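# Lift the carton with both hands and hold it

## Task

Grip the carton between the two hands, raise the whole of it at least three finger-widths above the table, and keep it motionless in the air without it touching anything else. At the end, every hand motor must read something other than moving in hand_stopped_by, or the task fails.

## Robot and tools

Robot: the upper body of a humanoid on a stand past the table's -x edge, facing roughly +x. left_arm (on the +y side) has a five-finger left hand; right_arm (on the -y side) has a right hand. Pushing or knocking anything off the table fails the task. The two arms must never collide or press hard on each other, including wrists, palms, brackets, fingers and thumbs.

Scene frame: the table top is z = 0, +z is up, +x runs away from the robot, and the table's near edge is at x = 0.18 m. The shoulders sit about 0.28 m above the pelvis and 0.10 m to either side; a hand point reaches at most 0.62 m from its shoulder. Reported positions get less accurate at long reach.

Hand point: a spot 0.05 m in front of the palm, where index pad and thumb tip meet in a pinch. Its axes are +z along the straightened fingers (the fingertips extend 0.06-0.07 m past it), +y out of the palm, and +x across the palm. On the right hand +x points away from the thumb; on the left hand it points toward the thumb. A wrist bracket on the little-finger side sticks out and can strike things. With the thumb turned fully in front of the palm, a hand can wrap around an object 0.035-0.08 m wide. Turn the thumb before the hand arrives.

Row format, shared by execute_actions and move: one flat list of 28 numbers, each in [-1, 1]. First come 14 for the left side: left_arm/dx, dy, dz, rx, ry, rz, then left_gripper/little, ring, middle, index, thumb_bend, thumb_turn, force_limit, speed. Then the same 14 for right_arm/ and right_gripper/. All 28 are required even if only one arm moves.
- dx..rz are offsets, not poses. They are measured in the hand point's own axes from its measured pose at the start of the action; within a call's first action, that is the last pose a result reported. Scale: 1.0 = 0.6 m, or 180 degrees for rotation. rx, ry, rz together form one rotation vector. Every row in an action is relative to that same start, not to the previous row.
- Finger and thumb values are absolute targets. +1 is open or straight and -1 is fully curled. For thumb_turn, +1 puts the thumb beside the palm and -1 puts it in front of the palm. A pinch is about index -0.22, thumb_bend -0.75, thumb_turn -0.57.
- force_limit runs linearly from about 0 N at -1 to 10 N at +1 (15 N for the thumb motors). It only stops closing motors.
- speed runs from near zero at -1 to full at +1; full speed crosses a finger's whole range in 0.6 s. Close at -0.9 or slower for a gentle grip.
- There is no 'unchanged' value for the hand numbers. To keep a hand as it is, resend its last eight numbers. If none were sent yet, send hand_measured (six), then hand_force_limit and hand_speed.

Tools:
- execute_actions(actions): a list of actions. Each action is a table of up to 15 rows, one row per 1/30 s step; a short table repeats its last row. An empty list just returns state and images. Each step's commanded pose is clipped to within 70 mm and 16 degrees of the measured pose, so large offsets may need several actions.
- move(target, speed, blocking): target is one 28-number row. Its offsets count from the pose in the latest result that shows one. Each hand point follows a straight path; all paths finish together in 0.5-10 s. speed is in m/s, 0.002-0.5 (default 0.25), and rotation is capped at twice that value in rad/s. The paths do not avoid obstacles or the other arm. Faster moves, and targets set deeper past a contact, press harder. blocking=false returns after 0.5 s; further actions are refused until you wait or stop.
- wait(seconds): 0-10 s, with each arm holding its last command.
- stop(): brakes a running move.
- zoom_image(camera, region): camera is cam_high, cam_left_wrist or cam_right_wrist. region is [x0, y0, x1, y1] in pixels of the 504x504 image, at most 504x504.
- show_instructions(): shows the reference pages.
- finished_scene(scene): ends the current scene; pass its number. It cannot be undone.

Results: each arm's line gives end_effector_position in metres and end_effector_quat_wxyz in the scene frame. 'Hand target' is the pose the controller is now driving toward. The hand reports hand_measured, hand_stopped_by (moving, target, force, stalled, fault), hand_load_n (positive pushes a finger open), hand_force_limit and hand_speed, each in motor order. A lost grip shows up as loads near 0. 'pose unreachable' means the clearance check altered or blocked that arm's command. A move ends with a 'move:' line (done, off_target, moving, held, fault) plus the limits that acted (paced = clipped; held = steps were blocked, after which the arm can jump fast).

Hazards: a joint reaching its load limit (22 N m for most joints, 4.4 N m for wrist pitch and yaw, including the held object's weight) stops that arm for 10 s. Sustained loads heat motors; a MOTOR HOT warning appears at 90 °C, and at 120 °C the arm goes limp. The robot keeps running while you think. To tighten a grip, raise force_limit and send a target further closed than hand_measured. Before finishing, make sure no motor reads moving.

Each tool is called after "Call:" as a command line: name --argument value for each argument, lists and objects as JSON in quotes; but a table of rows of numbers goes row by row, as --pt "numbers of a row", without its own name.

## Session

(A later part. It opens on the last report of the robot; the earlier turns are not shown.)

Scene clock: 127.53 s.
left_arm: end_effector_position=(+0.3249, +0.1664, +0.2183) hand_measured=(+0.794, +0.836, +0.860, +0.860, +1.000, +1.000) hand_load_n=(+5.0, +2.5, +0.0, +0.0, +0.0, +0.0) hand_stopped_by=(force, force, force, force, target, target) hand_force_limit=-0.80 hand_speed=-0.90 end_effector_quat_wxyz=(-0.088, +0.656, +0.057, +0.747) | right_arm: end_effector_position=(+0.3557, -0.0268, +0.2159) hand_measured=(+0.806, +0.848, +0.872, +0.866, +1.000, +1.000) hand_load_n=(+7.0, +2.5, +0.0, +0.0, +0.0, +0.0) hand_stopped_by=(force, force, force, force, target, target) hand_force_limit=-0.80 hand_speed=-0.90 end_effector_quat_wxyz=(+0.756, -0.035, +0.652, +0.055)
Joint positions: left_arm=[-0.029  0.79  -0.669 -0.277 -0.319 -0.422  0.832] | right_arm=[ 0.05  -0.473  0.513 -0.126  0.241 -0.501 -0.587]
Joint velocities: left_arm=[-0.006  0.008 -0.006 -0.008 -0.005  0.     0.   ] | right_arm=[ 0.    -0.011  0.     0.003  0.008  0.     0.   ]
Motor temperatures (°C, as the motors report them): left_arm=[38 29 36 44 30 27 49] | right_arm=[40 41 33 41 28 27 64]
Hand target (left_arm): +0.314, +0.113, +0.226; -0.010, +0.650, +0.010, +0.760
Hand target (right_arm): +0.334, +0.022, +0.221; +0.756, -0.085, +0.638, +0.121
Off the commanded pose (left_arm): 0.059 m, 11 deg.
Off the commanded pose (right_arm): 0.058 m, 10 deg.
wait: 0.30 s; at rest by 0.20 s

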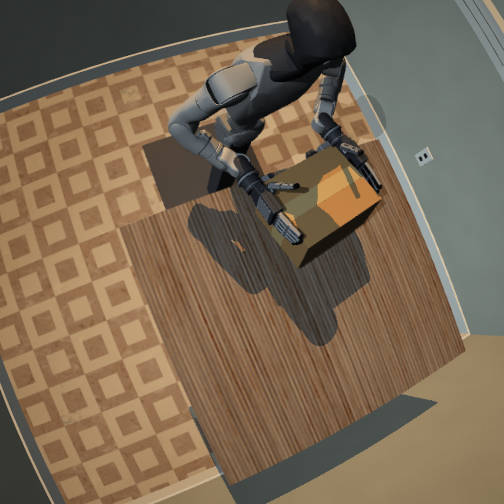

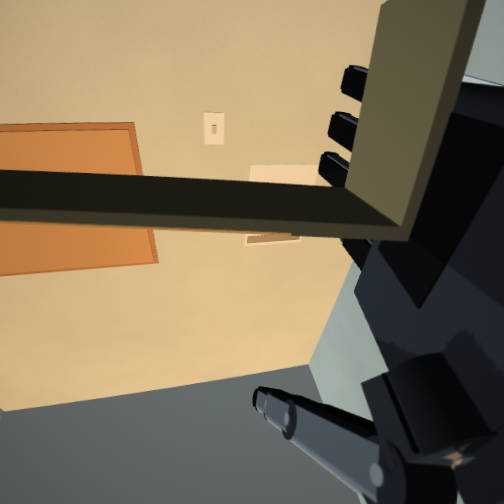

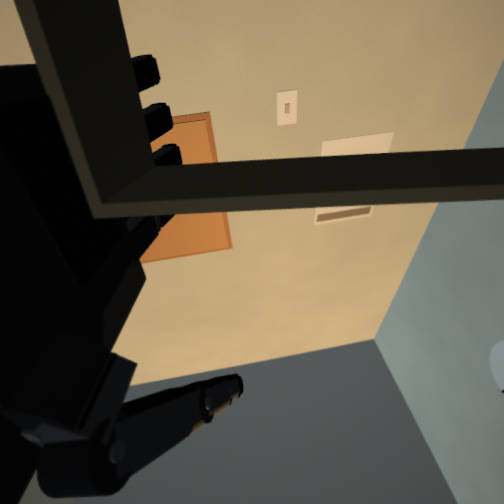

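Call:
execute_actions --actions '[[[0.0163,0.0923,-0.0264,-0.055,0.0067,-0.0185,0.69,0.69,0.69,0.69,1,1,-0.8,-0.9,-0.0086,0.0938,-0.0179,-0.052,-0.0052,0.0107,0.69,0.69,0.69,0.69,1,1,-0.8,-0.9],[0.015,0.0925,-0.0241,-0.055,0.0042,-0.0186,0.69,0.69,0.69,0.69,1,1,-0.8,-0.9,-0.0073,0.0939,-0.0156,-0.0519,-0.0027,0.0108,0.69,0.69,0.69,0.69,1,1,-0.8,-0.9],[0.0131,0.0926,-0.0208,-0.055,0.0004,-0.0188,0.69,0.69,0.69,0.69,1,1,-0.8,-0.9,-0.0053,0.0941,-0.0123,-0.0518,0.0011,0.011,0.69,0.69,0.69,0.69,1,1,-0.8,-0.9],[0.0105,0.0928,-0.0163,-0.0551,-0.0047,-0.0191,0.69,0.69,0.69,0.69,1,1,-0.8,-0.9,-0.0026,0.0942,-0.0078,-0.0516,0.0062,0.0112,0.69,0.69,0.69,0.69,1,1,-0.8,-0.9],[0.0075,0.0931,-0.0113,-0.0551,-0.0105,-0.0194,0.69,0.69,0.69,0.69,1,1,-0.8,-0.9,0.0005,0.0944,-0.0028,-0.0514,0.012,0.0114,0.69,0.69,0.69,0.69,1,1,-0.8,-0.9],[0.0046,0.0933,-0.0062,-0.0552,-0.0162,-0.0198,0.69,0.69,0.69,0.69,1,1,-0.8,-0.9,0.0035,0.0946,0.0023,-0.0512,0.0177,0.0116,0.69,0.69,0.69,0.69,1,1,-0.8,-0.9],[0.0016,0.0936,-0.0012,-0.0552,-0.0219,-0.0201,0.69,0.69,0.69,0.69,1,1,-0.8,-0.9,0.0065,0.0948,0.0073,-0.0511,0.0234,0.0118,0.69,0.69,0.69,0.69,1,1,-0.8,-0.9],[-0.0013,0.0938,0.0039,-0.0552,-0.0277,-0.0204,0.69,0.69,0.69,0.69,1,1,-0.8,-0.9,0.0096,0.095,0.0124,-0.0509,0.0292,0.012,0.69,0.69,0.69,0.69,1,1,-0.8,-0.9],[-0.0043,0.0941,0.0089,-0.0553,-0.0334,-0.0207,0.69,0.69,0.69,0.69,1,1,-0.8,-0.9,0.0126,0.0952,0.0174,-0.0507,0.0349,0.0122,0.69,0.69,0.69,0.69,1,1,-0.8,-0.9],[-0.0072,0.0943,0.0139,-0.0553,-0.0391,-0.0211,0.69,0.69,0.69,0.69,1,1,-0.8,-0.9,0.0156,0.0954,0.0224,-0.0505,0.0406,0.0124,0.69,0.69,0.69,0.69,1,1,-0.8,-0.9],[-0.0098,0.0945,0.0184,-0.0553,-0.0442,-0.0214,0.69,0.69,0.69,0.69,1,1,-0.8,-0.9,0.0183,0.0956,0.0269,-0.0504,0.0457,0.0126,0.69,0.69,0.69,0.69,1,1,-0.8,-0.9],[-0.0121,0.0947,0.0223,-0.0554,-0.0487,-0.0216,0.69,0.69,0.69,0.69,1,1,-0.8,-0.9,0.0207,0.0958,0.0308,-0.0502,0.0502,0.0127,0.69,0.69,0.69,0.69,1,1,-0.8,-0.9],[-0.0141,0.0949,0.0257,-0.0554,-0.0525,-0.0218,0.69,0.69,0.69,0.69,1,1,-0.8,-0.9,0.0227,0.0959,0.0342,-0.0501,0.054,0.0129,0.69,0.69,0.69,0.69,1,1,-0.8,-0.9],[-0.0152,0.095,0.0277,-0.0554,-0.0547,-0.0219,0.69,0.69,0.69,0.69,1,1,-0.8,-0.9,0.0239,0.096,0.0362,-0.05,0.0562,0.013,0.69,0.69,0.69,0.69,1,1,-0.8,-0.9],[-0.0157,0.095,0.0285,-0.0554,-0.0557,-0.022,0.69,0.69,0.69,0.69,1,1,-0.8,-0.9,0.0244,0.096,0.037,-0.05,0.0572,0.013,0.69,0.69,0.69,0.69,1,1,-0.8,-0.9]]]'

Call:
wait --seconds 0.3

Scene clock: 131.30 s.
left_arm: end_effector_position=(+0.3559, +0.1728, +0.2061) hand_measured=(+0.794, +0.836, +0.860, +0.860, +1.000, +1.000) hand_load_n=(+4.0, +2.5, +1.0, +0.0, +0.0, +0.0) hand_stopped_by=(force, force, force, force, target, target) hand_force_limit=-0.80 hand_speed=-0.90 end_effector_quat_wxyz=(-0.089, +0.712, +0.059, +0.694) | right_arm: end_effector_position=(+0.3850, -0.0176, +0.2026) hand_measured=(+0.806, +0.848, +0.872, +0.866, +1.000, +1.000) hand_load_n=(+5.5, +3.5, +0.5, +0.0, +0.0, +0.0) hand_stopped_by=(force, force, force, force, target, target) hand_force_limit=-0.80 hand_speed=-0.90 end_effector_quat_wxyz=(+0.703, -0.052, +0.708, +0.044)
Joint positions: left_arm=[-0.18   0.878 -0.708 -0.352 -0.567 -0.206  0.859] | right_arm=[-0.069 -0.567  0.546 -0.242  0.418 -0.206 -0.643]
Joint velocities: left_arm=[-0.387  0.149 -0.038 -0.08  -0.617  0.505  0.035] | right_arm=[-0.347 -0.204  0.052 -0.19   0.474  0.698 -0.127]
Motor temperatures (°C, as the motors report them): left_arm=[38 29 37 44 30 27 52] | right_arm=[40 41 33 40 28 26 65]
Hand target (left_arm): +0.348, +0.119, +0.213; +0.001, +0.719, +0.024, +0.694
Hand target (right_arm): +0.364, +0.032, +0.208; +0.689, -0.090, +0.709, +0.122
Off the commanded pose (left_arm): 0.058 m, 11 deg.
Off the commanded pose (right_arm): 0.053 m, 10 deg.

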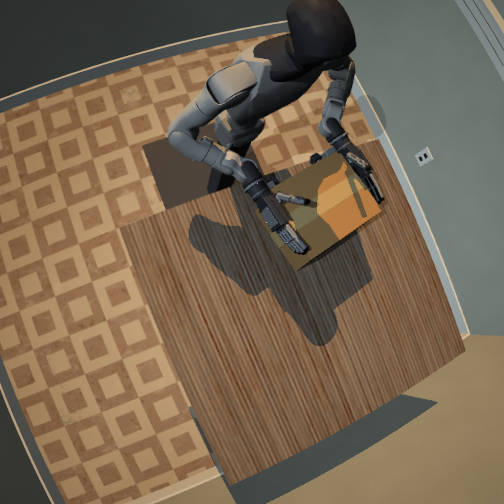

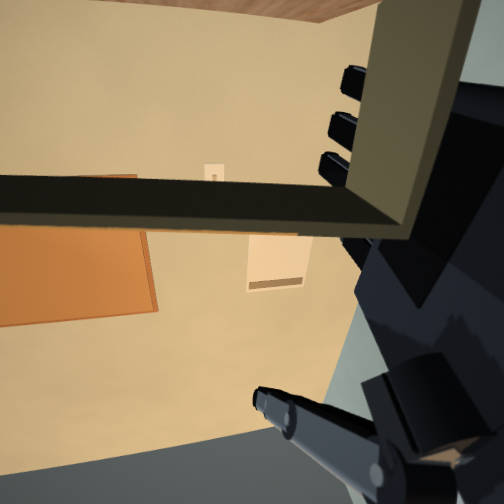

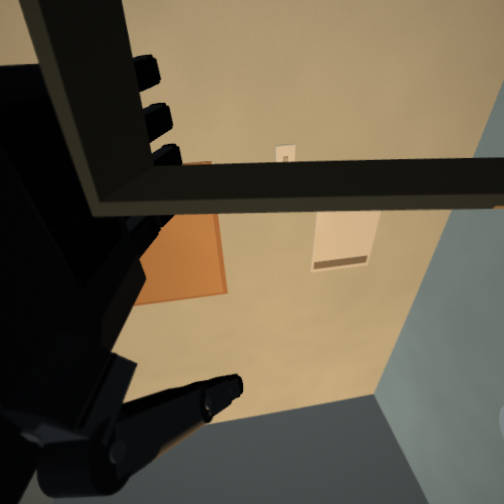

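Scene clock: 131.60 s.
left_arm: end_effector_position=(+0.3599, +0.1736, +0.2041) hand_measured=(+0.794, +0.836, +0.860, +0.860, +1.000, +1.000) hand_load_n=(+3.0, +2.5, +1.0, +0.0, +0.0, +0.0) hand_stopped_by=(force, force, force, force, target, target) hand_force_limit=-0.80 hand_speed=-0.90 end_effector_quat_wxyz=(-0.090, +0.719, +0.059, +0.686) | right_arm: end_effector_position=(+0.3888, -0.0163, +0.2002) hand_measured=(+0.806, +0.848, +0.872, +0.866, +1.000, +1.000) hand_load_n=(+4.0, +3.5, +1.0, +0.0, +0.0, +0.0) hand_stopped_by=(force, force, force, force, target, target) hand_force_limit=-0.80 hand_speed=-0.90 end_effector_quat_wxyz=(+0.696, -0.055, +0.715, +0.041)
Joint positions: left_arm=[-0.202  0.887 -0.712 -0.355 -0.6   -0.179  0.862] | right_arm=[-0.089 -0.578  0.549 -0.252  0.442 -0.167 -0.651]
Joint velocities: left_arm=[ 0.005  0.015  0.012 -0.006 -0.003  0.     0.   ] | right_arm=[ 0.005 -0.009  0.002  0.005 -0.002  0.     0.   ]
Motor temperatures (°C, as the motors report them): left_arm=[38 29 37 44 30 27 52] | right_arm=[40 41 33 40 28 26 65]
Hand target (left_arm): +0.348, +0.119, +0.213; +0.001, +0.719, +0.024, +0.694
Hand target (right_arm): +0.364, +0.032, +0.208; +0.689, -0.090, +0.709, +0.122
Off the commanded pose (left_arm): 0.059 m, 11 deg.
Off the commanded pose (right_arm): 0.053 m, 10 deg.
wait: 0.30 s; at rest by 0.23 s

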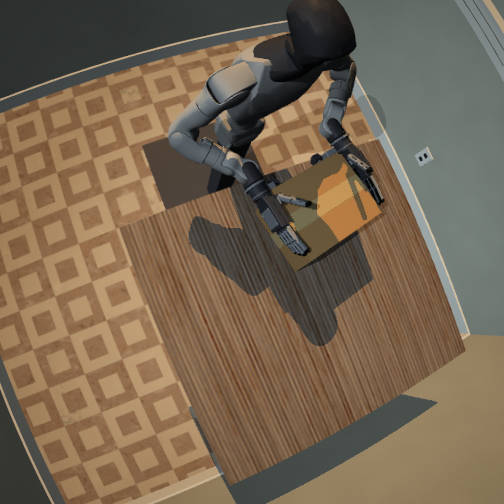

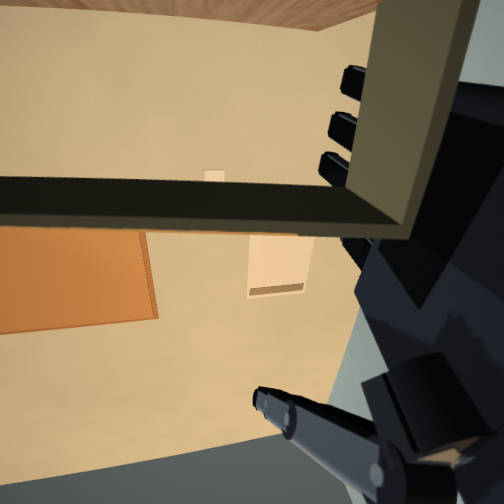

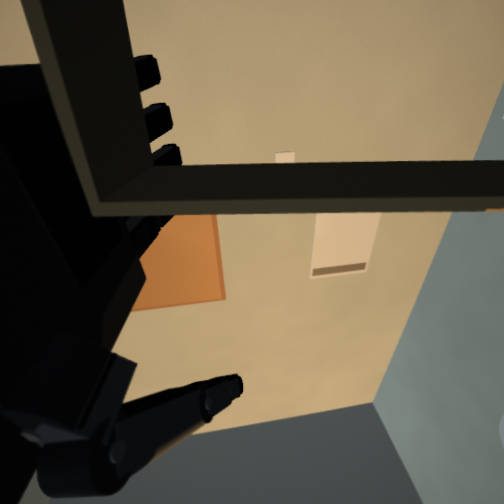

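Call:
execute_actions --actions '[[[0.0116,0.093,-0.0278,-0.057,0.0007,-0.024,0.69,0.69,0.69,0.69,1,1,-0.8,-0.9,-0.0091,0.086,-0.0158,-0.053,0.0003,0.02,0.69,0.69,0.69,0.69,1,1,-0.8,-0.9],[0.0099,0.093,-0.0255,-0.0568,-0.002,-0.024,0.69,0.69,0.69,0.69,1,1,-0.8,-0.9,-0.0073,0.0862,-0.0135,-0.0528,0.003,0.02,0.69,0.69,0.69,0.69,1,1,-0.8,-0.9],[0.0072,0.0931,-0.022,-0.0566,-0.006,-0.024,0.69,0.69,0.69,0.69,1,1,-0.8,-0.9,-0.0046,0.0864,-0.01,-0.0526,0.007,0.02,0.69,0.69,0.69,0.69,1,1,-0.8,-0.9],[0.0037,0.0932,-0.0173,-0.0564,-0.0114,-0.024,0.69,0.69,0.69,0.69,1,1,-0.8,-0.9,-0.001,0.0866,-0.0054,-0.0524,0.0124,0.02,0.69,0.69,0.69,0.69,1,1,-0.8,-0.9],[-0.0003,0.0933,-0.012,-0.0561,-0.0174,-0.024,0.69,0.69,0.69,0.69,1,1,-0.8,-0.9,0.003,0.0869,-0.0002,-0.0521,0.0184,0.02,0.69,0.69,0.69,0.69,1,1,-0.8,-0.9],[-0.0042,0.0934,-0.0068,-0.0559,-0.0235,-0.024,0.69,0.69,0.69,0.69,1,1,-0.8,-0.9,0.0071,0.0871,0.005,-0.0519,0.0245,0.02,0.69,0.69,0.69,0.69,1,1,-0.8,-0.9],[-0.0082,0.0935,-0.0015,-0.0556,-0.0295,-0.024,0.69,0.69,0.69,0.69,1,1,-0.8,-0.9,0.0112,0.0874,0.0103,-0.0516,0.0305,0.02,0.69,0.69,0.69,0.69,1,1,-0.8,-0.9],[-0.0121,0.0936,0.0038,-0.0553,-0.0355,-0.024,0.69,0.69,0.69,0.69,1,1,-0.8,-0.9,0.0152,0.0877,0.0155,-0.0513,0.0365,0.02,0.69,0.69,0.69,0.69,1,1,-0.8,-0.9],[-0.0161,0.0937,0.009,-0.055,-0.0416,-0.024,0.69,0.69,0.69,0.69,1,1,-0.8,-0.9,0.0193,0.088,0.0207,-0.051,0.0426,0.02,0.69,0.69,0.69,0.69,1,1,-0.8,-0.9],[-0.0201,0.0937,0.0143,-0.0548,-0.0476,-0.024,0.69,0.69,0.69,0.69,1,1,-0.8,-0.9,0.0233,0.0882,0.0259,-0.0508,0.0486,0.02,0.69,0.69,0.69,0.69,1,1,-0.8,-0.9],[-0.0236,0.0938,0.019,-0.0545,-0.0529,-0.024,0.69,0.69,0.69,0.69,1,1,-0.8,-0.9,0.0269,0.0885,0.0306,-0.0505,0.0539,0.02,0.69,0.69,0.69,0.69,1,1,-0.8,-0.9],[-0.0267,0.0939,0.0231,-0.0543,-0.0576,-0.024,0.69,0.69,0.69,0.69,1,1,-0.8,-0.9,0.03,0.0887,0.0346,-0.0503,0.0586,0.02,0.69,0.69,0.69,0.69,1,1,-0.8,-0.9],[-0.0293,0.094,0.0266,-0.0541,-0.0616,-0.024,0.69,0.69,0.69,0.69,1,1,-0.8,-0.9,0.0328,0.0889,0.0381,-0.0501,0.0626,0.02,0.69,0.69,0.69,0.69,1,1,-0.8,-0.9],[-0.0308,0.094,0.0286,-0.054,-0.064,-0.024,0.69,0.69,0.69,0.69,1,1,-0.8,-0.9,0.0343,0.089,0.0401,-0.05,0.065,0.02,0.69,0.69,0.69,0.69,1,1,-0.8,-0.9],[-0.0315,0.094,0.0295,-0.054,-0.065,-0.024,0.69,0.69,0.69,0.69,1,1,-0.8,-0.9,0.035,0.089,0.041,-0.05,0.066,0.02,0.69,0.69,0.69,0.69,1,1,-0.8,-0.9]]]'

Call:
wait --seconds 0.3

Scene clock: 133.03 s.
left_arm: end_effector_position=(+0.3890, +0.1811, +0.1957) hand_measured=(+0.794, +0.836, +0.860, +0.860, +1.000, +1.000) hand_load_n=(+3.0, +2.5, +1.5, +0.0, +0.0, +0.0) hand_stopped_by=(force, force, force, force, target, target) hand_force_limit=-0.80 hand_speed=-0.90 end_effector_quat_wxyz=(-0.087, +0.761, +0.070, +0.639) | right_arm: end_effector_position=(+0.4192, -0.0080, +0.1903) hand_measured=(+0.806, +0.848, +0.872, +0.866, +1.000, +1.000) hand_load_n=(+2.5, +2.0, +0.5, +0.0, +0.0, +0.0) hand_stopped_by=(force, force, force, force, target, target) hand_force_limit=-0.80 hand_speed=-0.90 end_effector_quat_wxyz=(+0.646, -0.064, +0.760, +0.041)
Joint positions: left_arm=[-0.366  0.92  -0.721 -0.345 -0.834 -0.021  0.874] | right_arm=[-0.255 -0.632  0.553 -0.256  0.657  0.042 -0.676]
Joint velocities: left_arm=[-0.368  0.043  0.     0.089 -0.499  0.309  0.018] | right_arm=[-0.374 -0.069  0.005  0.035  0.457  0.431 -0.102]
Motor temperatures (°C, as the motors report them): left_arm=[39 29 37 44 30 27 53] | right_arm=[40 41 33 40 28 25 65]
Hand target (left_arm): +0.381, +0.126, +0.187; +0.005, +0.785, +0.040, +0.618
Hand target (right_arm): +0.397, +0.039, +0.181; +0.611, -0.096, +0.777, +0.117
Off the commanded pose (left_arm): 0.060 m, 12 deg.
Off the commanded pose (right_arm): 0.051 m, 10 deg.

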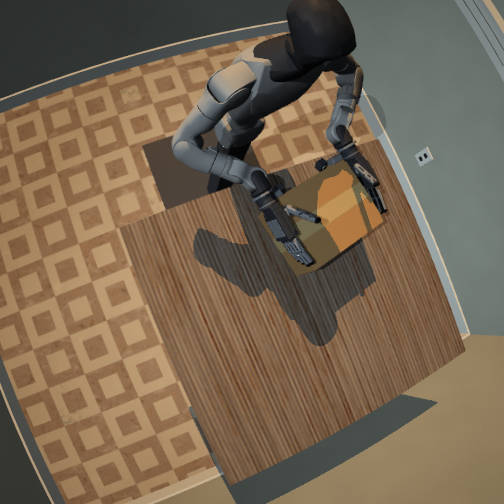

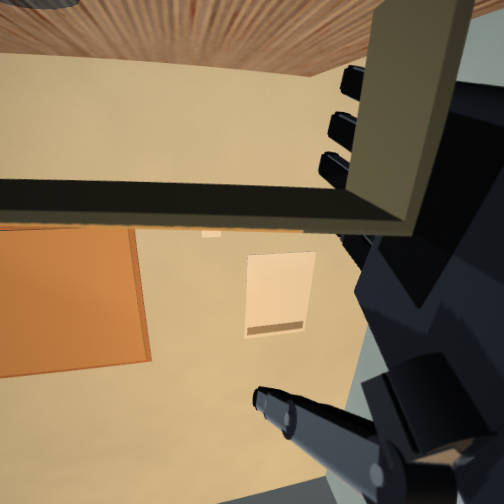

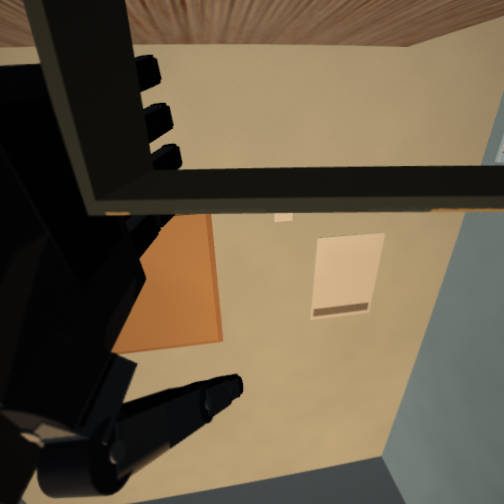

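Scene clock: 133.33 s.
left_arm: end_effector_position=(+0.3928, +0.1822, +0.1953) hand_measured=(+0.794, +0.836, +0.860, +0.860, +1.000, +1.000) hand_load_n=(+2.5, +1.5, +1.0, +0.0, +0.0, +0.0) hand_stopped_by=(force, force, force, force, target, target) hand_force_limit=-0.80 hand_speed=-0.90 end_effector_quat_wxyz=(-0.087, +0.765, +0.072, +0.634) | right_arm: end_effector_position=(+0.4230, -0.0070, +0.1896) hand_measured=(+0.806, +0.848, +0.872, +0.866, +1.000, +1.000) hand_load_n=(+1.5, +1.0, +0.5, +0.0, +0.0, +0.0) hand_stopped_by=(force, force, force, force, target, target) hand_force_limit=-0.80 hand_speed=-0.90 end_effector_quat_wxyz=(+0.640, -0.064, +0.764, +0.041)
Joint positions: left_arm=[-0.387  0.922 -0.721 -0.339 -0.863 -0.005  0.874] | right_arm=[-0.277 -0.636  0.553 -0.251  0.682  0.064 -0.68 ]
Joint velocities: left_arm=[0.002 0.006 0.011 0.003 0.002 0.    0.   ] | right_arm=[ 0.     0.     0.005 -0.009  0.     0.     0.   ]
Motor temperatures (°C, as the motors report them): left_arm=[39 29 37 44 30 27 53] | right_arm=[40 41 33 40 28 25 65]
Hand target (left_arm): +0.381, +0.126, +0.187; +0.005, +0.785, +0.040, +0.618
Hand target (right_arm): +0.397, +0.039, +0.181; +0.611, -0.096, +0.777, +0.117
Off the commanded pose (left_arm): 0.061 m, 12 deg.
Off the commanded pose (right_arm): 0.051 m, 10 deg.
wait: 0.30 s; at rest by 0.23 s

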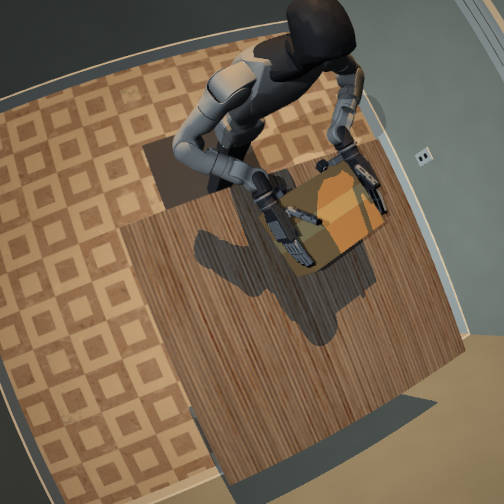

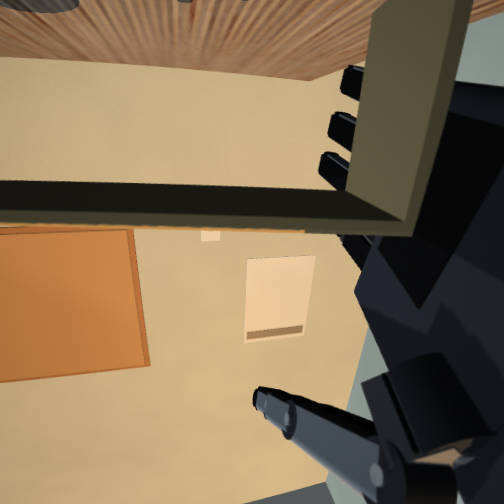

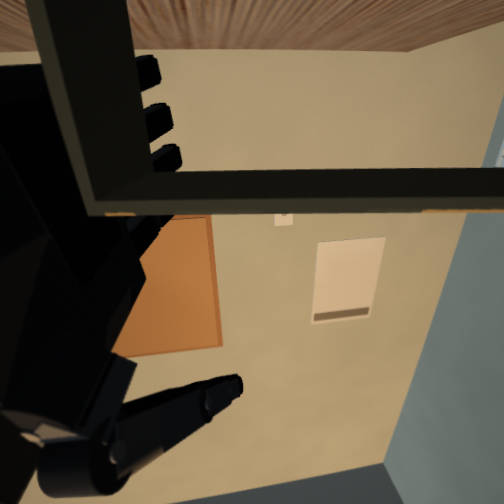

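Call:
zoom_image --camera "cam_high" --region '[200, 100, 420, 320]'

Region (200, 100, 420, 320) of cam_high's 504x504 image, scaled by 2.291, with more detail than that image has.

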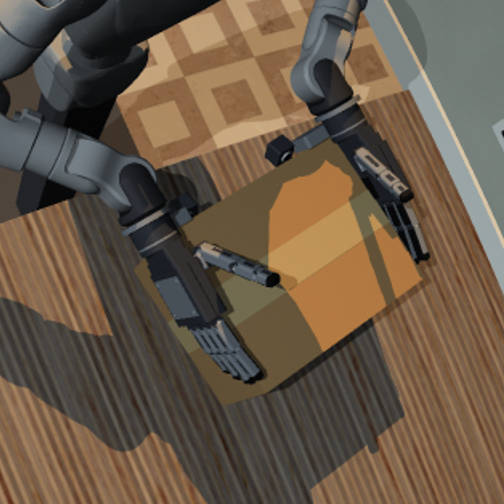

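Call:
execute_actions --actions '[[[-0.0184,0.0908,-0.0248,-0.0546,-0.0144,-0.0188,0.69,0.69,0.69,0.69,1,1,-0.8,-0.9,0.016,0.0772,-0.0134,-0.048,0.0136,0.016,0.69,0.69,0.69,0.69,1,1,-0.8,-0.9],[-0.0117,0.0843,-0.025,-0.0503,-0.0099,-0.0173,0.69,0.69,0.69,0.69,1,1,-0.8,-0.9,0.0101,0.0711,-0.0143,-0.0443,0.0094,0.0148,0.69,0.69,0.69,0.69,1,1,-0.8,-0.9],[-0.0052,0.0784,-0.0268,-0.0461,-0.0054,-0.0158,0.69,0.69,0.69,0.69,1,1,-0.8,-0.9,0.0044,0.0644,-0.0168,-0.0405,0.0051,0.0135,0.69,0.69,0.69,0.69,1,1,-0.8,-0.9],[-0.0005,0.0744,-0.0307,-0.0427,-0.0018,-0.0146,0.69,0.69,0.69,0.69,1,1,-0.8,-0.9,0.0003,0.0579,-0.021,-0.0375,0.0017,0.0125,0.69,0.69,0.69,0.69,1,1,-0.8,-0.9],[0.0012,0.0739,-0.0368,-0.041,0,-0.014,0.69,0.69,0.69,0.69,1,1,-0.8,-0.9,-0.001,0.0529,-0.0272,-0.036,0,0.012,0.69,0.69,0.69,0.69,1,1,-0.8,-0.9],[-0.0002,0.0769,-0.0452,-0.041,0,-0.014,0.69,0.69,0.69,0.69,1,1,-0.8,-0.9,0.0005,0.0494,-0.0353,-0.036,0,0.012,0.69,0.69,0.69,0.69,1,1,-0.8,-0.9],[-0.0017,0.0801,-0.0544,-0.041,0,-0.014,0.69,0.69,0.69,0.69,1,1,-0.8,-0.9,0.0022,0.0454,-0.0442,-0.036,0,0.012,0.69,0.69,0.69,0.69,1,1,-0.8,-0.9],[-0.0033,0.0833,-0.0637,-0.041,0,-0.014,0.69,0.69,0.69,0.69,1,1,-0.8,-0.9,0.0038,0.0415,-0.0531,-0.036,0,0.012,0.69,0.69,0.69,0.69,1,1,-0.8,-0.9],[-0.0048,0.0866,-0.0729,-0.041,0,-0.014,0.69,0.69,0.69,0.69,1,1,-0.8,-0.9,0.0055,0.0376,-0.062,-0.036,0,0.012,0.69,0.69,0.69,0.69,1,1,-0.8,-0.9],[-0.0062,0.0895,-0.0813,-0.041,0,-0.014,0.69,0.69,0.69,0.69,1,1,-0.8,-0.9,0.007,0.0341,-0.0701,-0.036,0,0.012,0.69,0.69,0.69,0.69,1,1,-0.8,-0.9],[-0.0075,0.0922,-0.0889,-0.041,0,-0.014,0.69,0.69,0.69,0.69,1,1,-0.8,-0.9,0.0083,0.0309,-0.0774,-0.036,0,0.012,0.69,0.69,0.69,0.69,1,1,-0.8,-0.9],[-0.0086,0.0946,-0.0956,-0.041,0,-0.014,0.69,0.69,0.69,0.69,1,1,-0.8,-0.9,0.0095,0.028,-0.0839,-0.036,0,0.012,0.69,0.69,0.69,0.69,1,1,-0.8,-0.9],[-0.0094,0.0963,-0.1006,-0.041,0,-0.014,0.69,0.69,0.69,0.69,1,1,-0.8,-0.9,0.0104,0.0259,-0.0888,-0.036,0,0.012,0.69,0.69,0.69,0.69,1,1,-0.8,-0.9],[-0.0099,0.0972,-0.1032,-0.041,0,-0.014,0.69,0.69,0.69,0.69,1,1,-0.8,-0.9,0.0109,0.0249,-0.0912,-0.036,0,0.012,0.69,0.69,0.69,0.69,1,1,-0.8,-0.9],[-0.01,0.0975,-0.104,-0.041,0,-0.014,0.69,0.69,0.69,0.69,1,1,-0.8,-0.9,0.011,0.0245,-0.092,-0.036,0,0.012,0.69,0.69,0.69,0.69,1,1,-0.8,-0.9]]]'

Call:
wait --seconds 0.3

Call:
zoom_image --camera "cam_high" --region '[200, 100, 420, 320]'

Scene clock: 135.07 s.
left_arm: end_effector_position=(+0.3584, +0.1579, +0.1925) hand_measured=(+0.794, +0.836, +0.860, +0.860, +1.000, +1.000) hand_load_n=(+0.5, +0.5, +0.5, +0.0, +0.0, +0.0) hand_stopped_by=(force, force, force, force, target, target) hand_force_limit=-0.80 hand_speed=-0.90 end_effector_quat_wxyz=(-0.094, +0.763, +0.070, +0.635) | right_arm: end_effector_position=(+0.3902, -0.0294, +0.1902) hand_measured=(+0.806, +0.848, +0.872, +0.866, +1.000, +1.000) hand_load_n=(+1.5, +0.5, +0.0, +0.0, +0.0, +0.0) hand_stopped_by=(force, force, force, force, target, target) hand_force_limit=-0.80 hand_speed=-0.90 end_effector_quat_wxyz=(+0.644, -0.067, +0.761, +0.042)
Joint positions: left_arm=[-0.3    0.918 -0.822 -0.498 -0.741 -0.007  1.047] | right_arm=[-0.096 -0.756  0.555 -0.377  0.664 -0.049 -0.686]
Joint velocities: left_arm=[ 0.206 -0.025 -0.305 -0.373  0.322  0.005  0.393] | right_arm=[ 0.523 -0.316  0.005 -0.318 -0.083 -0.311 -0.046]
Motor temperatures (°C, as the motors report them): left_arm=[39 29 37 44 30 26 53] | right_arm=[40 41 33 40 28 25 64]
Hand target (left_arm): +0.345, +0.114, +0.198; -0.023, +0.768, +0.048, +0.638
Hand target (right_arm): +0.368, -0.003, +0.193; +0.635, -0.086, +0.762, +0.094
Off the commanded pose (left_arm): 0.049 m, 9 deg.
Off the commanded pose (right_arm): 0.038 m, 7 deg.

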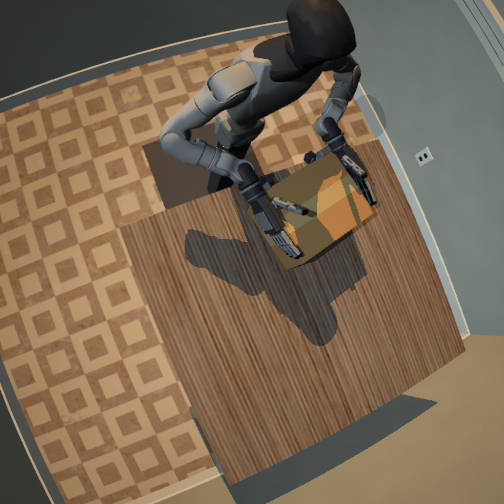

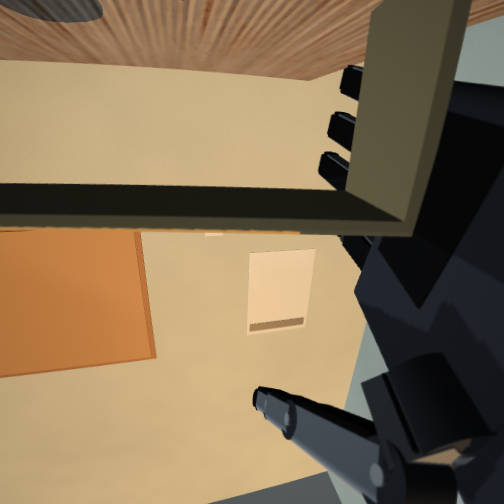

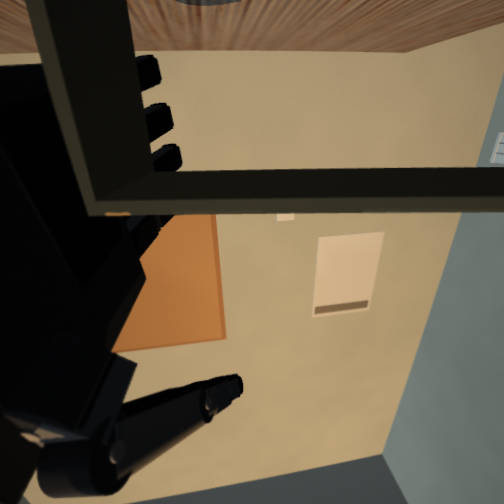

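Scene clock: 135.37 s.
left_arm: end_effector_position=(+0.3540, +0.1548, +0.1920) hand_measured=(+0.794, +0.836, +0.860, +0.860, +1.000, +1.000) hand_load_n=(+0.5, +0.5, +0.5, +0.0, +0.0, +0.0) hand_stopped_by=(force, force, force, force, target, target) hand_force_limit=-0.80 hand_speed=-0.90 end_effector_quat_wxyz=(-0.095, +0.764, +0.069, +0.635) | right_arm: end_effector_position=(+0.3858, -0.0322, +0.1901) hand_measured=(+0.806, +0.848, +0.872, +0.866, +1.000, +1.000) hand_load_n=(+1.0, +0.5, +0.0, +0.0, +0.0, +0.0) hand_stopped_by=(force, force, force, force, target, target) hand_force_limit=-0.80 hand_speed=-0.90 end_effector_quat_wxyz=(+0.644, -0.067, +0.761, +0.041)
Joint positions: left_arm=[-0.291  0.918 -0.838 -0.515 -0.724 -0.006  1.067] | right_arm=[-0.072 -0.771  0.556 -0.392  0.66  -0.064 -0.688]
Joint velocities: left_arm=[-0.006  0.002  0.003 -0.002 -0.009  0.     0.   ] | right_arm=[ 0.003  0.    -0.014 -0.002  0.002  0.     0.   ]
Motor temperatures (°C, as the motors report them): left_arm=[39 29 37 44 30 26 53] | right_arm=[40 41 33 40 28 25 63]
Hand target (left_arm): +0.345, +0.114, +0.198; -0.023, +0.768, +0.048, +0.638
Hand target (right_arm): +0.368, -0.003, +0.193; +0.635, -0.086, +0.762, +0.094
Off the commanded pose (left_arm): 0.045 m, 9 deg.
Off the commanded pose (right_arm): 0.037 m, 7 deg.
wait: 0.30 s; at rest by 0.23 s

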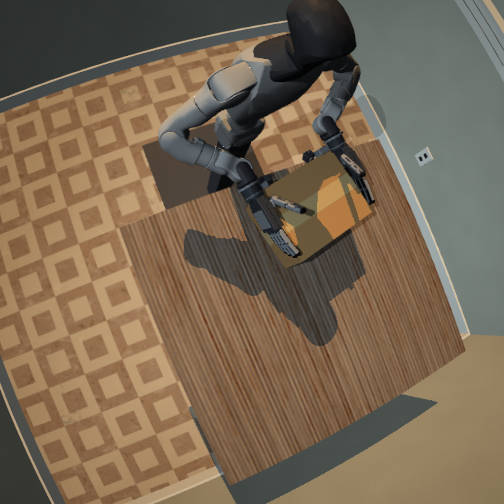

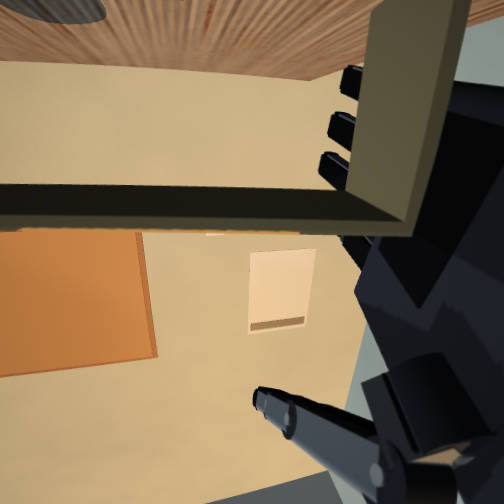

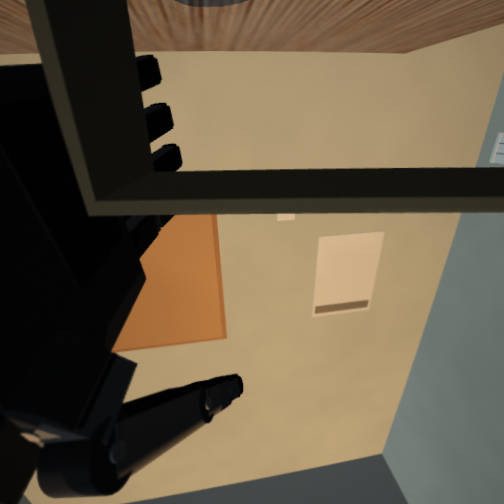

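Region (200, 100, 420, 320) of cam_high's 504x504 image, scaled by 2.291, with more detail than that image has.

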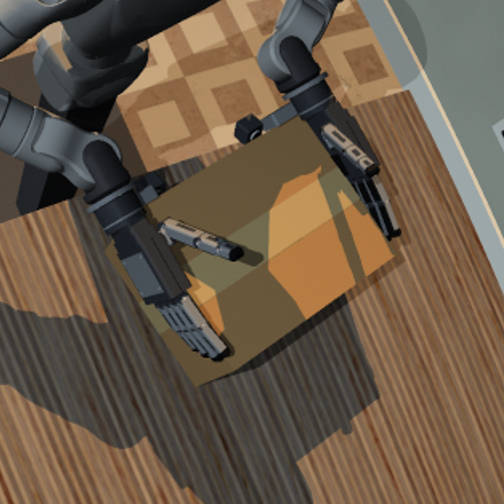

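Call:
move --target '[-0.041,-0.045,-0.0075,-0.009,-0.305,0.004,0.95,0.95,0.95,0.95,1,1,-0.8,0,0.048,-0.046,-0.007,-0.0027,0.307,-0.005,0.95,0.95,0.95,0.95,1,1,-0.8,0]' --speed 0.4

Call:
zoom_image --camera "cam_high" --region '[200, 100, 420, 320]'

Scene clock: 139.00 s.
left_arm: end_effector_position=(+0.3409, +0.1795, +0.1740) hand_measured=(+0.950, +0.950, +0.950, +0.950, +1.000, +1.000) hand_load_n=(+0.0, +0.0, +0.0, +0.0, +0.0, +0.0) hand_stopped_by=(target, target, target, target, target, target) hand_force_limit=-0.80 hand_speed=0.00 end_effector_quat_wxyz=(-0.031, +0.929, +0.089, +0.357) | right_arm: end_effector_position=(+0.3755, -0.0535, +0.1655) hand_measured=(+0.950, +0.950, +0.950, +0.950, +1.000, +1.000) hand_load_n=(+0.0, +0.0, +0.0, +0.0, +0.0, +0.0) hand_stopped_by=(target, target, target, target, target, target) hand_force_limit=-0.80 hand_speed=0.00 end_effector_quat_wxyz=(+0.280, -0.139, +0.949, +0.048)
Joint positions: left_arm=[-0.494  1.145 -0.329 -0.618 -1.98   0.667  1.229] | right_arm=[-0.518 -1.046  0.118 -0.314  1.992  1.13  -0.967]
Joint velocities: left_arm=[ 0.063 -0.091  0.156  0.043  0.     0.168 -0.002] | right_arm=[-0.005  0.094 -0.087  0.041  0.     0.145 -0.047]
Motor temperatures (°C, as the motors report them): left_arm=[38 29 36 44 30 26 49] | right_arm=[40 41 33 40 28 24 57]
Hand target (left_arm): +0.340, +0.179, +0.173; -0.027, +0.931, +0.089, +0.354
Hand target (right_arm): +0.376, -0.053, +0.166; +0.280, -0.139, +0.949, +0.050
Off the commanded pose (left_arm): 0.004 m, 17 deg; orientation clipped at the last step of the last action.
Off the commanded pose (right_arm): 0.010 m, 11 deg.
joint sent to its limit (left arm) — the command would take joint 5 (wrist roll) past its lower limit, so that joint was sent only as far as its limit.
joint sent to its limit (right arm) — the command would take joint 5 (wrist roll) past its upper limit, so that joint was sent only as far as its limit.
move: off_target (left_arm, right_arm); limits=paced

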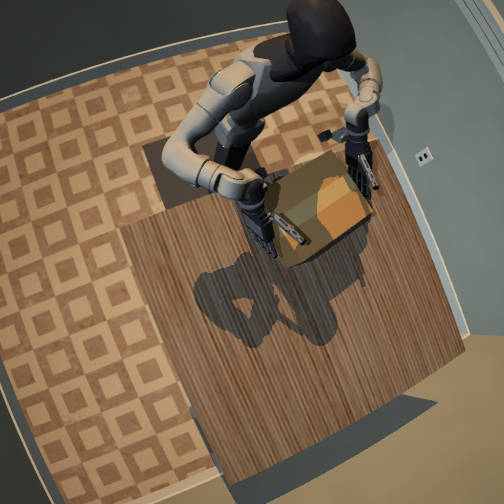

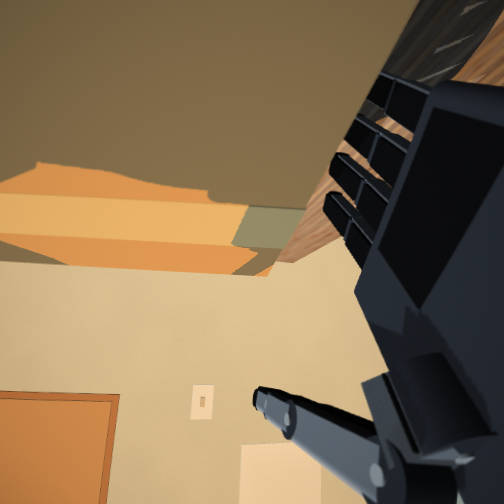

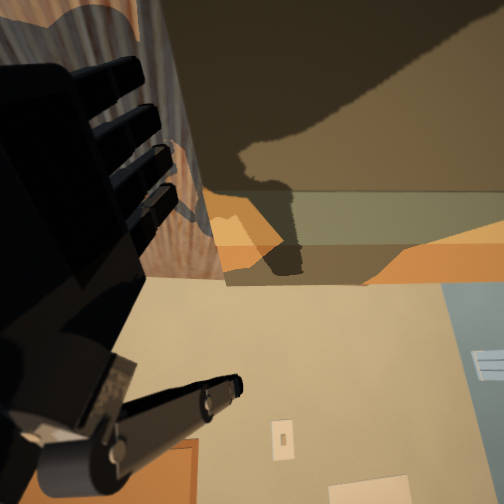

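Region (200, 100, 420, 320) of cam_high's 504x504 image, scaled by 2.291, with more detail than that image has.

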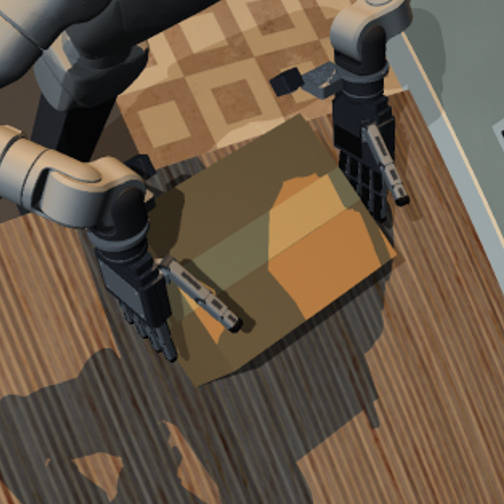

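Call:
move --target '[-0.059,-0.0145,0.0565,-0.0105,0.211,-0.080,0.95,0.95,0.95,0.95,1,1,-0.8,0,0.0407,-0.028,0.0637,0.0091,-0.267,0.0957,0.95,0.95,0.95,0.95,1,1,-0.8,0]' --speed 0.35

Call:
zoom_image --camera "cam_high" --region '[200, 100, 420, 320]'

Scene clock: 143.07 s.
left_arm: end_effector_position=(+0.3303, +0.1929, +0.1197) hand_measured=(+0.950, +0.950, +0.950, +0.950, +1.000, +1.000) hand_load_n=(+0.0, +0.0, +0.0, +0.0, +0.0, +0.0) hand_stopped_by=(target, target, target, target, target, target) hand_force_limit=-0.80 hand_speed=0.00 end_effector_quat_wxyz=(-0.006, +0.750, +0.173, +0.638) | right_arm: end_effector_position=(+0.3859, -0.0852, +0.1141) hand_measured=(+0.950, +0.950, +0.950, +0.950, +1.000, +1.000) hand_load_n=(+0.0, +0.0, +0.0, +0.0, +0.0, +0.0) hand_stopped_by=(target, target, target, target, target, target) hand_force_limit=-0.80 hand_speed=0.00 end_effector_quat_wxyz=(+0.629, +0.057, +0.768, +0.110)
Joint positions: left_arm=[ 0.053  0.515 -0.503  0.044 -0.612 -0.446  0.43 ] | right_arm=[ 0.049 -0.266  0.181  0.232  0.583 -0.38  -0.046]
Joint velocities: left_arm=[-0.003  0.    -0.003  0.003  0.009 -0.003  0.   ] | right_arm=[ 0.    -0.012 -0.006  0.009  0.002 -0.006  0.   ]
Motor temperatures (°C, as the motors report them): left_arm=[38 29 36 43 30 26 44] | right_arm=[40 41 32 38 28 24 50]
Hand target (left_arm): +0.331, +0.192, +0.120; -0.006, +0.749, +0.171, +0.640
Hand target (right_arm): +0.386, -0.085, +0.115; +0.630, +0.058, +0.767, +0.111
Off the commanded pose (left_arm): 0.010 m, 1 deg.
Off the commanded pose (right_arm): 0.018 m, 3 deg.
move: off_target (left_arm, right_arm)

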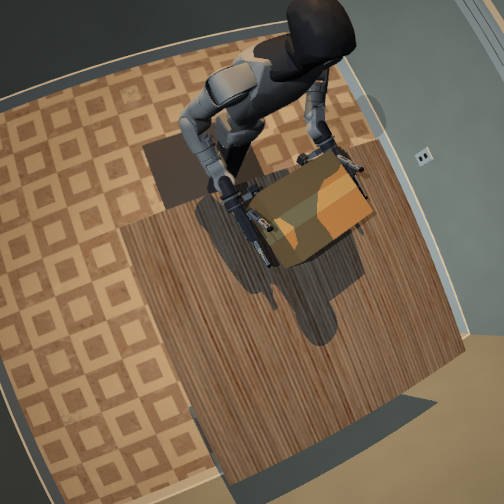

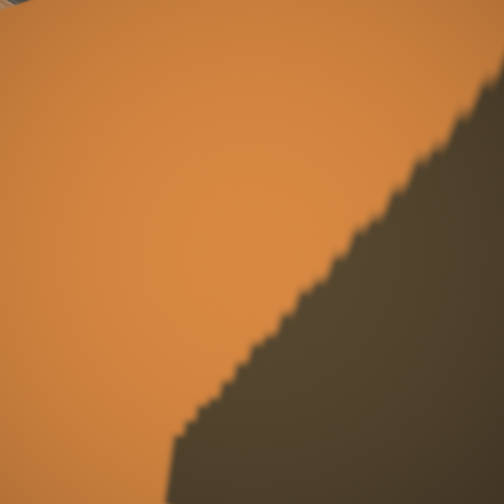

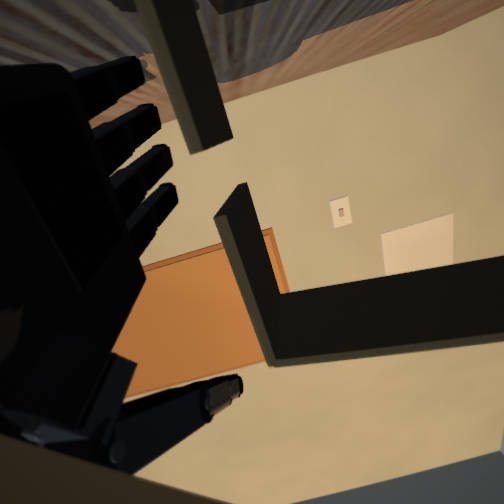

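Region (200, 100, 420, 320) of cam_high's 504x504 image, scaled by 2.291, with more detail than that image has.

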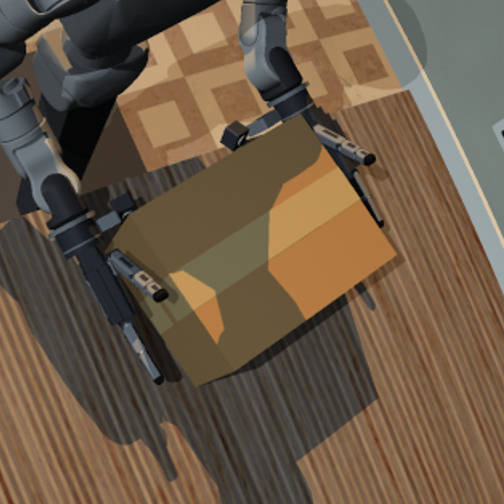

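Call:
move --target '[0,0.052,0.0125,-0.003,0,-0.008,0.95,0.95,0.95,0.95,1,1,-0.8,0,0.007,0.067,-0.001,-0.015,0.003,-0.002,0.95,0.95,0.95,0.95,1,1,-0.8,0]' --speed 0.06

Call:
zoom_image --camera "cam_high" --region '[200, 100, 420, 320]'

Scene clock: 144.47 s.
left_arm: end_effector_position=(+0.3424, +0.1816, +0.1192) hand_measured=(+0.950, +0.950, +0.950, +0.950, +1.000, +1.000) hand_load_n=(+0.0, +0.0, +0.0, +0.0, +0.0, +0.0) hand_stopped_by=(target, target, target, target, target, target) hand_force_limit=-0.80 hand_speed=0.00 end_effector_quat_wxyz=(-0.015, +0.750, +0.189, +0.634) | right_arm: end_effector_position=(+0.3836, -0.0619, +0.1147) hand_measured=(+0.950, +0.950, +0.950, +0.950, +1.000, +1.000) hand_load_n=(+0.0, +0.0, +0.0, +0.0, +0.0, +0.0) hand_stopped_by=(target, target, target, target, target, target) hand_force_limit=-0.80 hand_speed=0.00 end_effector_quat_wxyz=(+0.625, +0.051, +0.772, +0.107)
Joint positions: left_arm=[ 0.     0.454 -0.534  0.049 -0.575 -0.403  0.522] | right_arm=[ 0.047 -0.24   0.245  0.177  0.525 -0.35  -0.144]
Joint velocities: left_arm=[-0.014 -0.005 -0.005  0.    -0.005  0.     0.015] | right_arm=[ 0.    -0.015  0.014 -0.008  0.002  0.    -0.017]
Motor temperatures (°C, as the motors report them): left_arm=[38 29 36 43 30 26 42] | right_arm=[39 41 32 38 28 24 49]
Hand target (left_arm): +0.345, +0.166, +0.124; +0.005, +0.748, +0.181, +0.638
Hand target (right_arm): +0.381, -0.046, +0.119; +0.625, +0.039, +0.769, +0.125
Off the commanded pose (left_arm): 0.018 m, 3 deg.
Off the commanded pose (right_arm): 0.017 m, 3 deg.
move: off_target (left_arm, right_arm)

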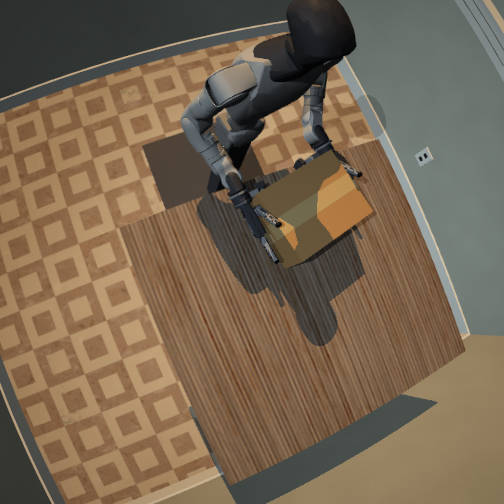

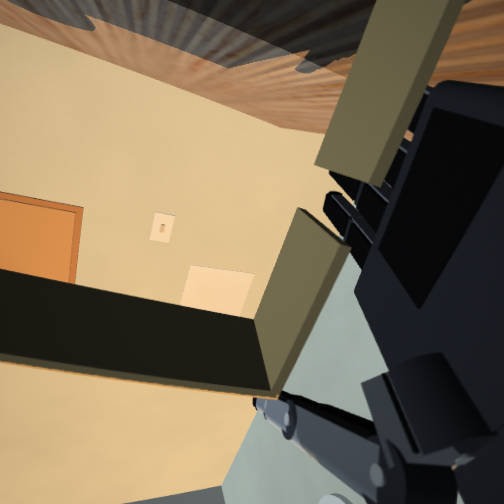

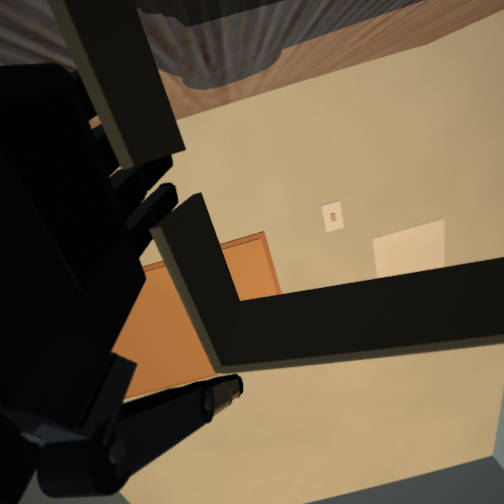

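Region (200, 100, 420, 320) of cam_high's 504x504 image, scaled by 2.291, with more detail than that image has.

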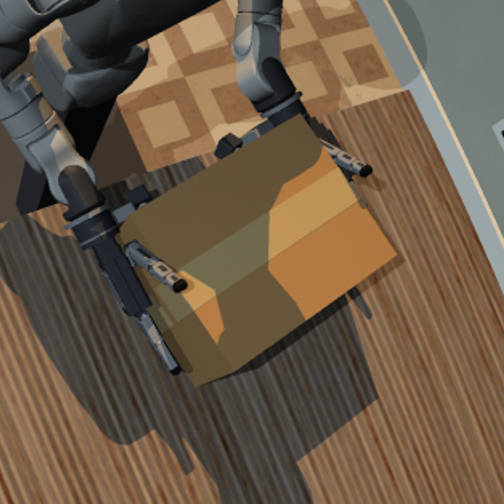

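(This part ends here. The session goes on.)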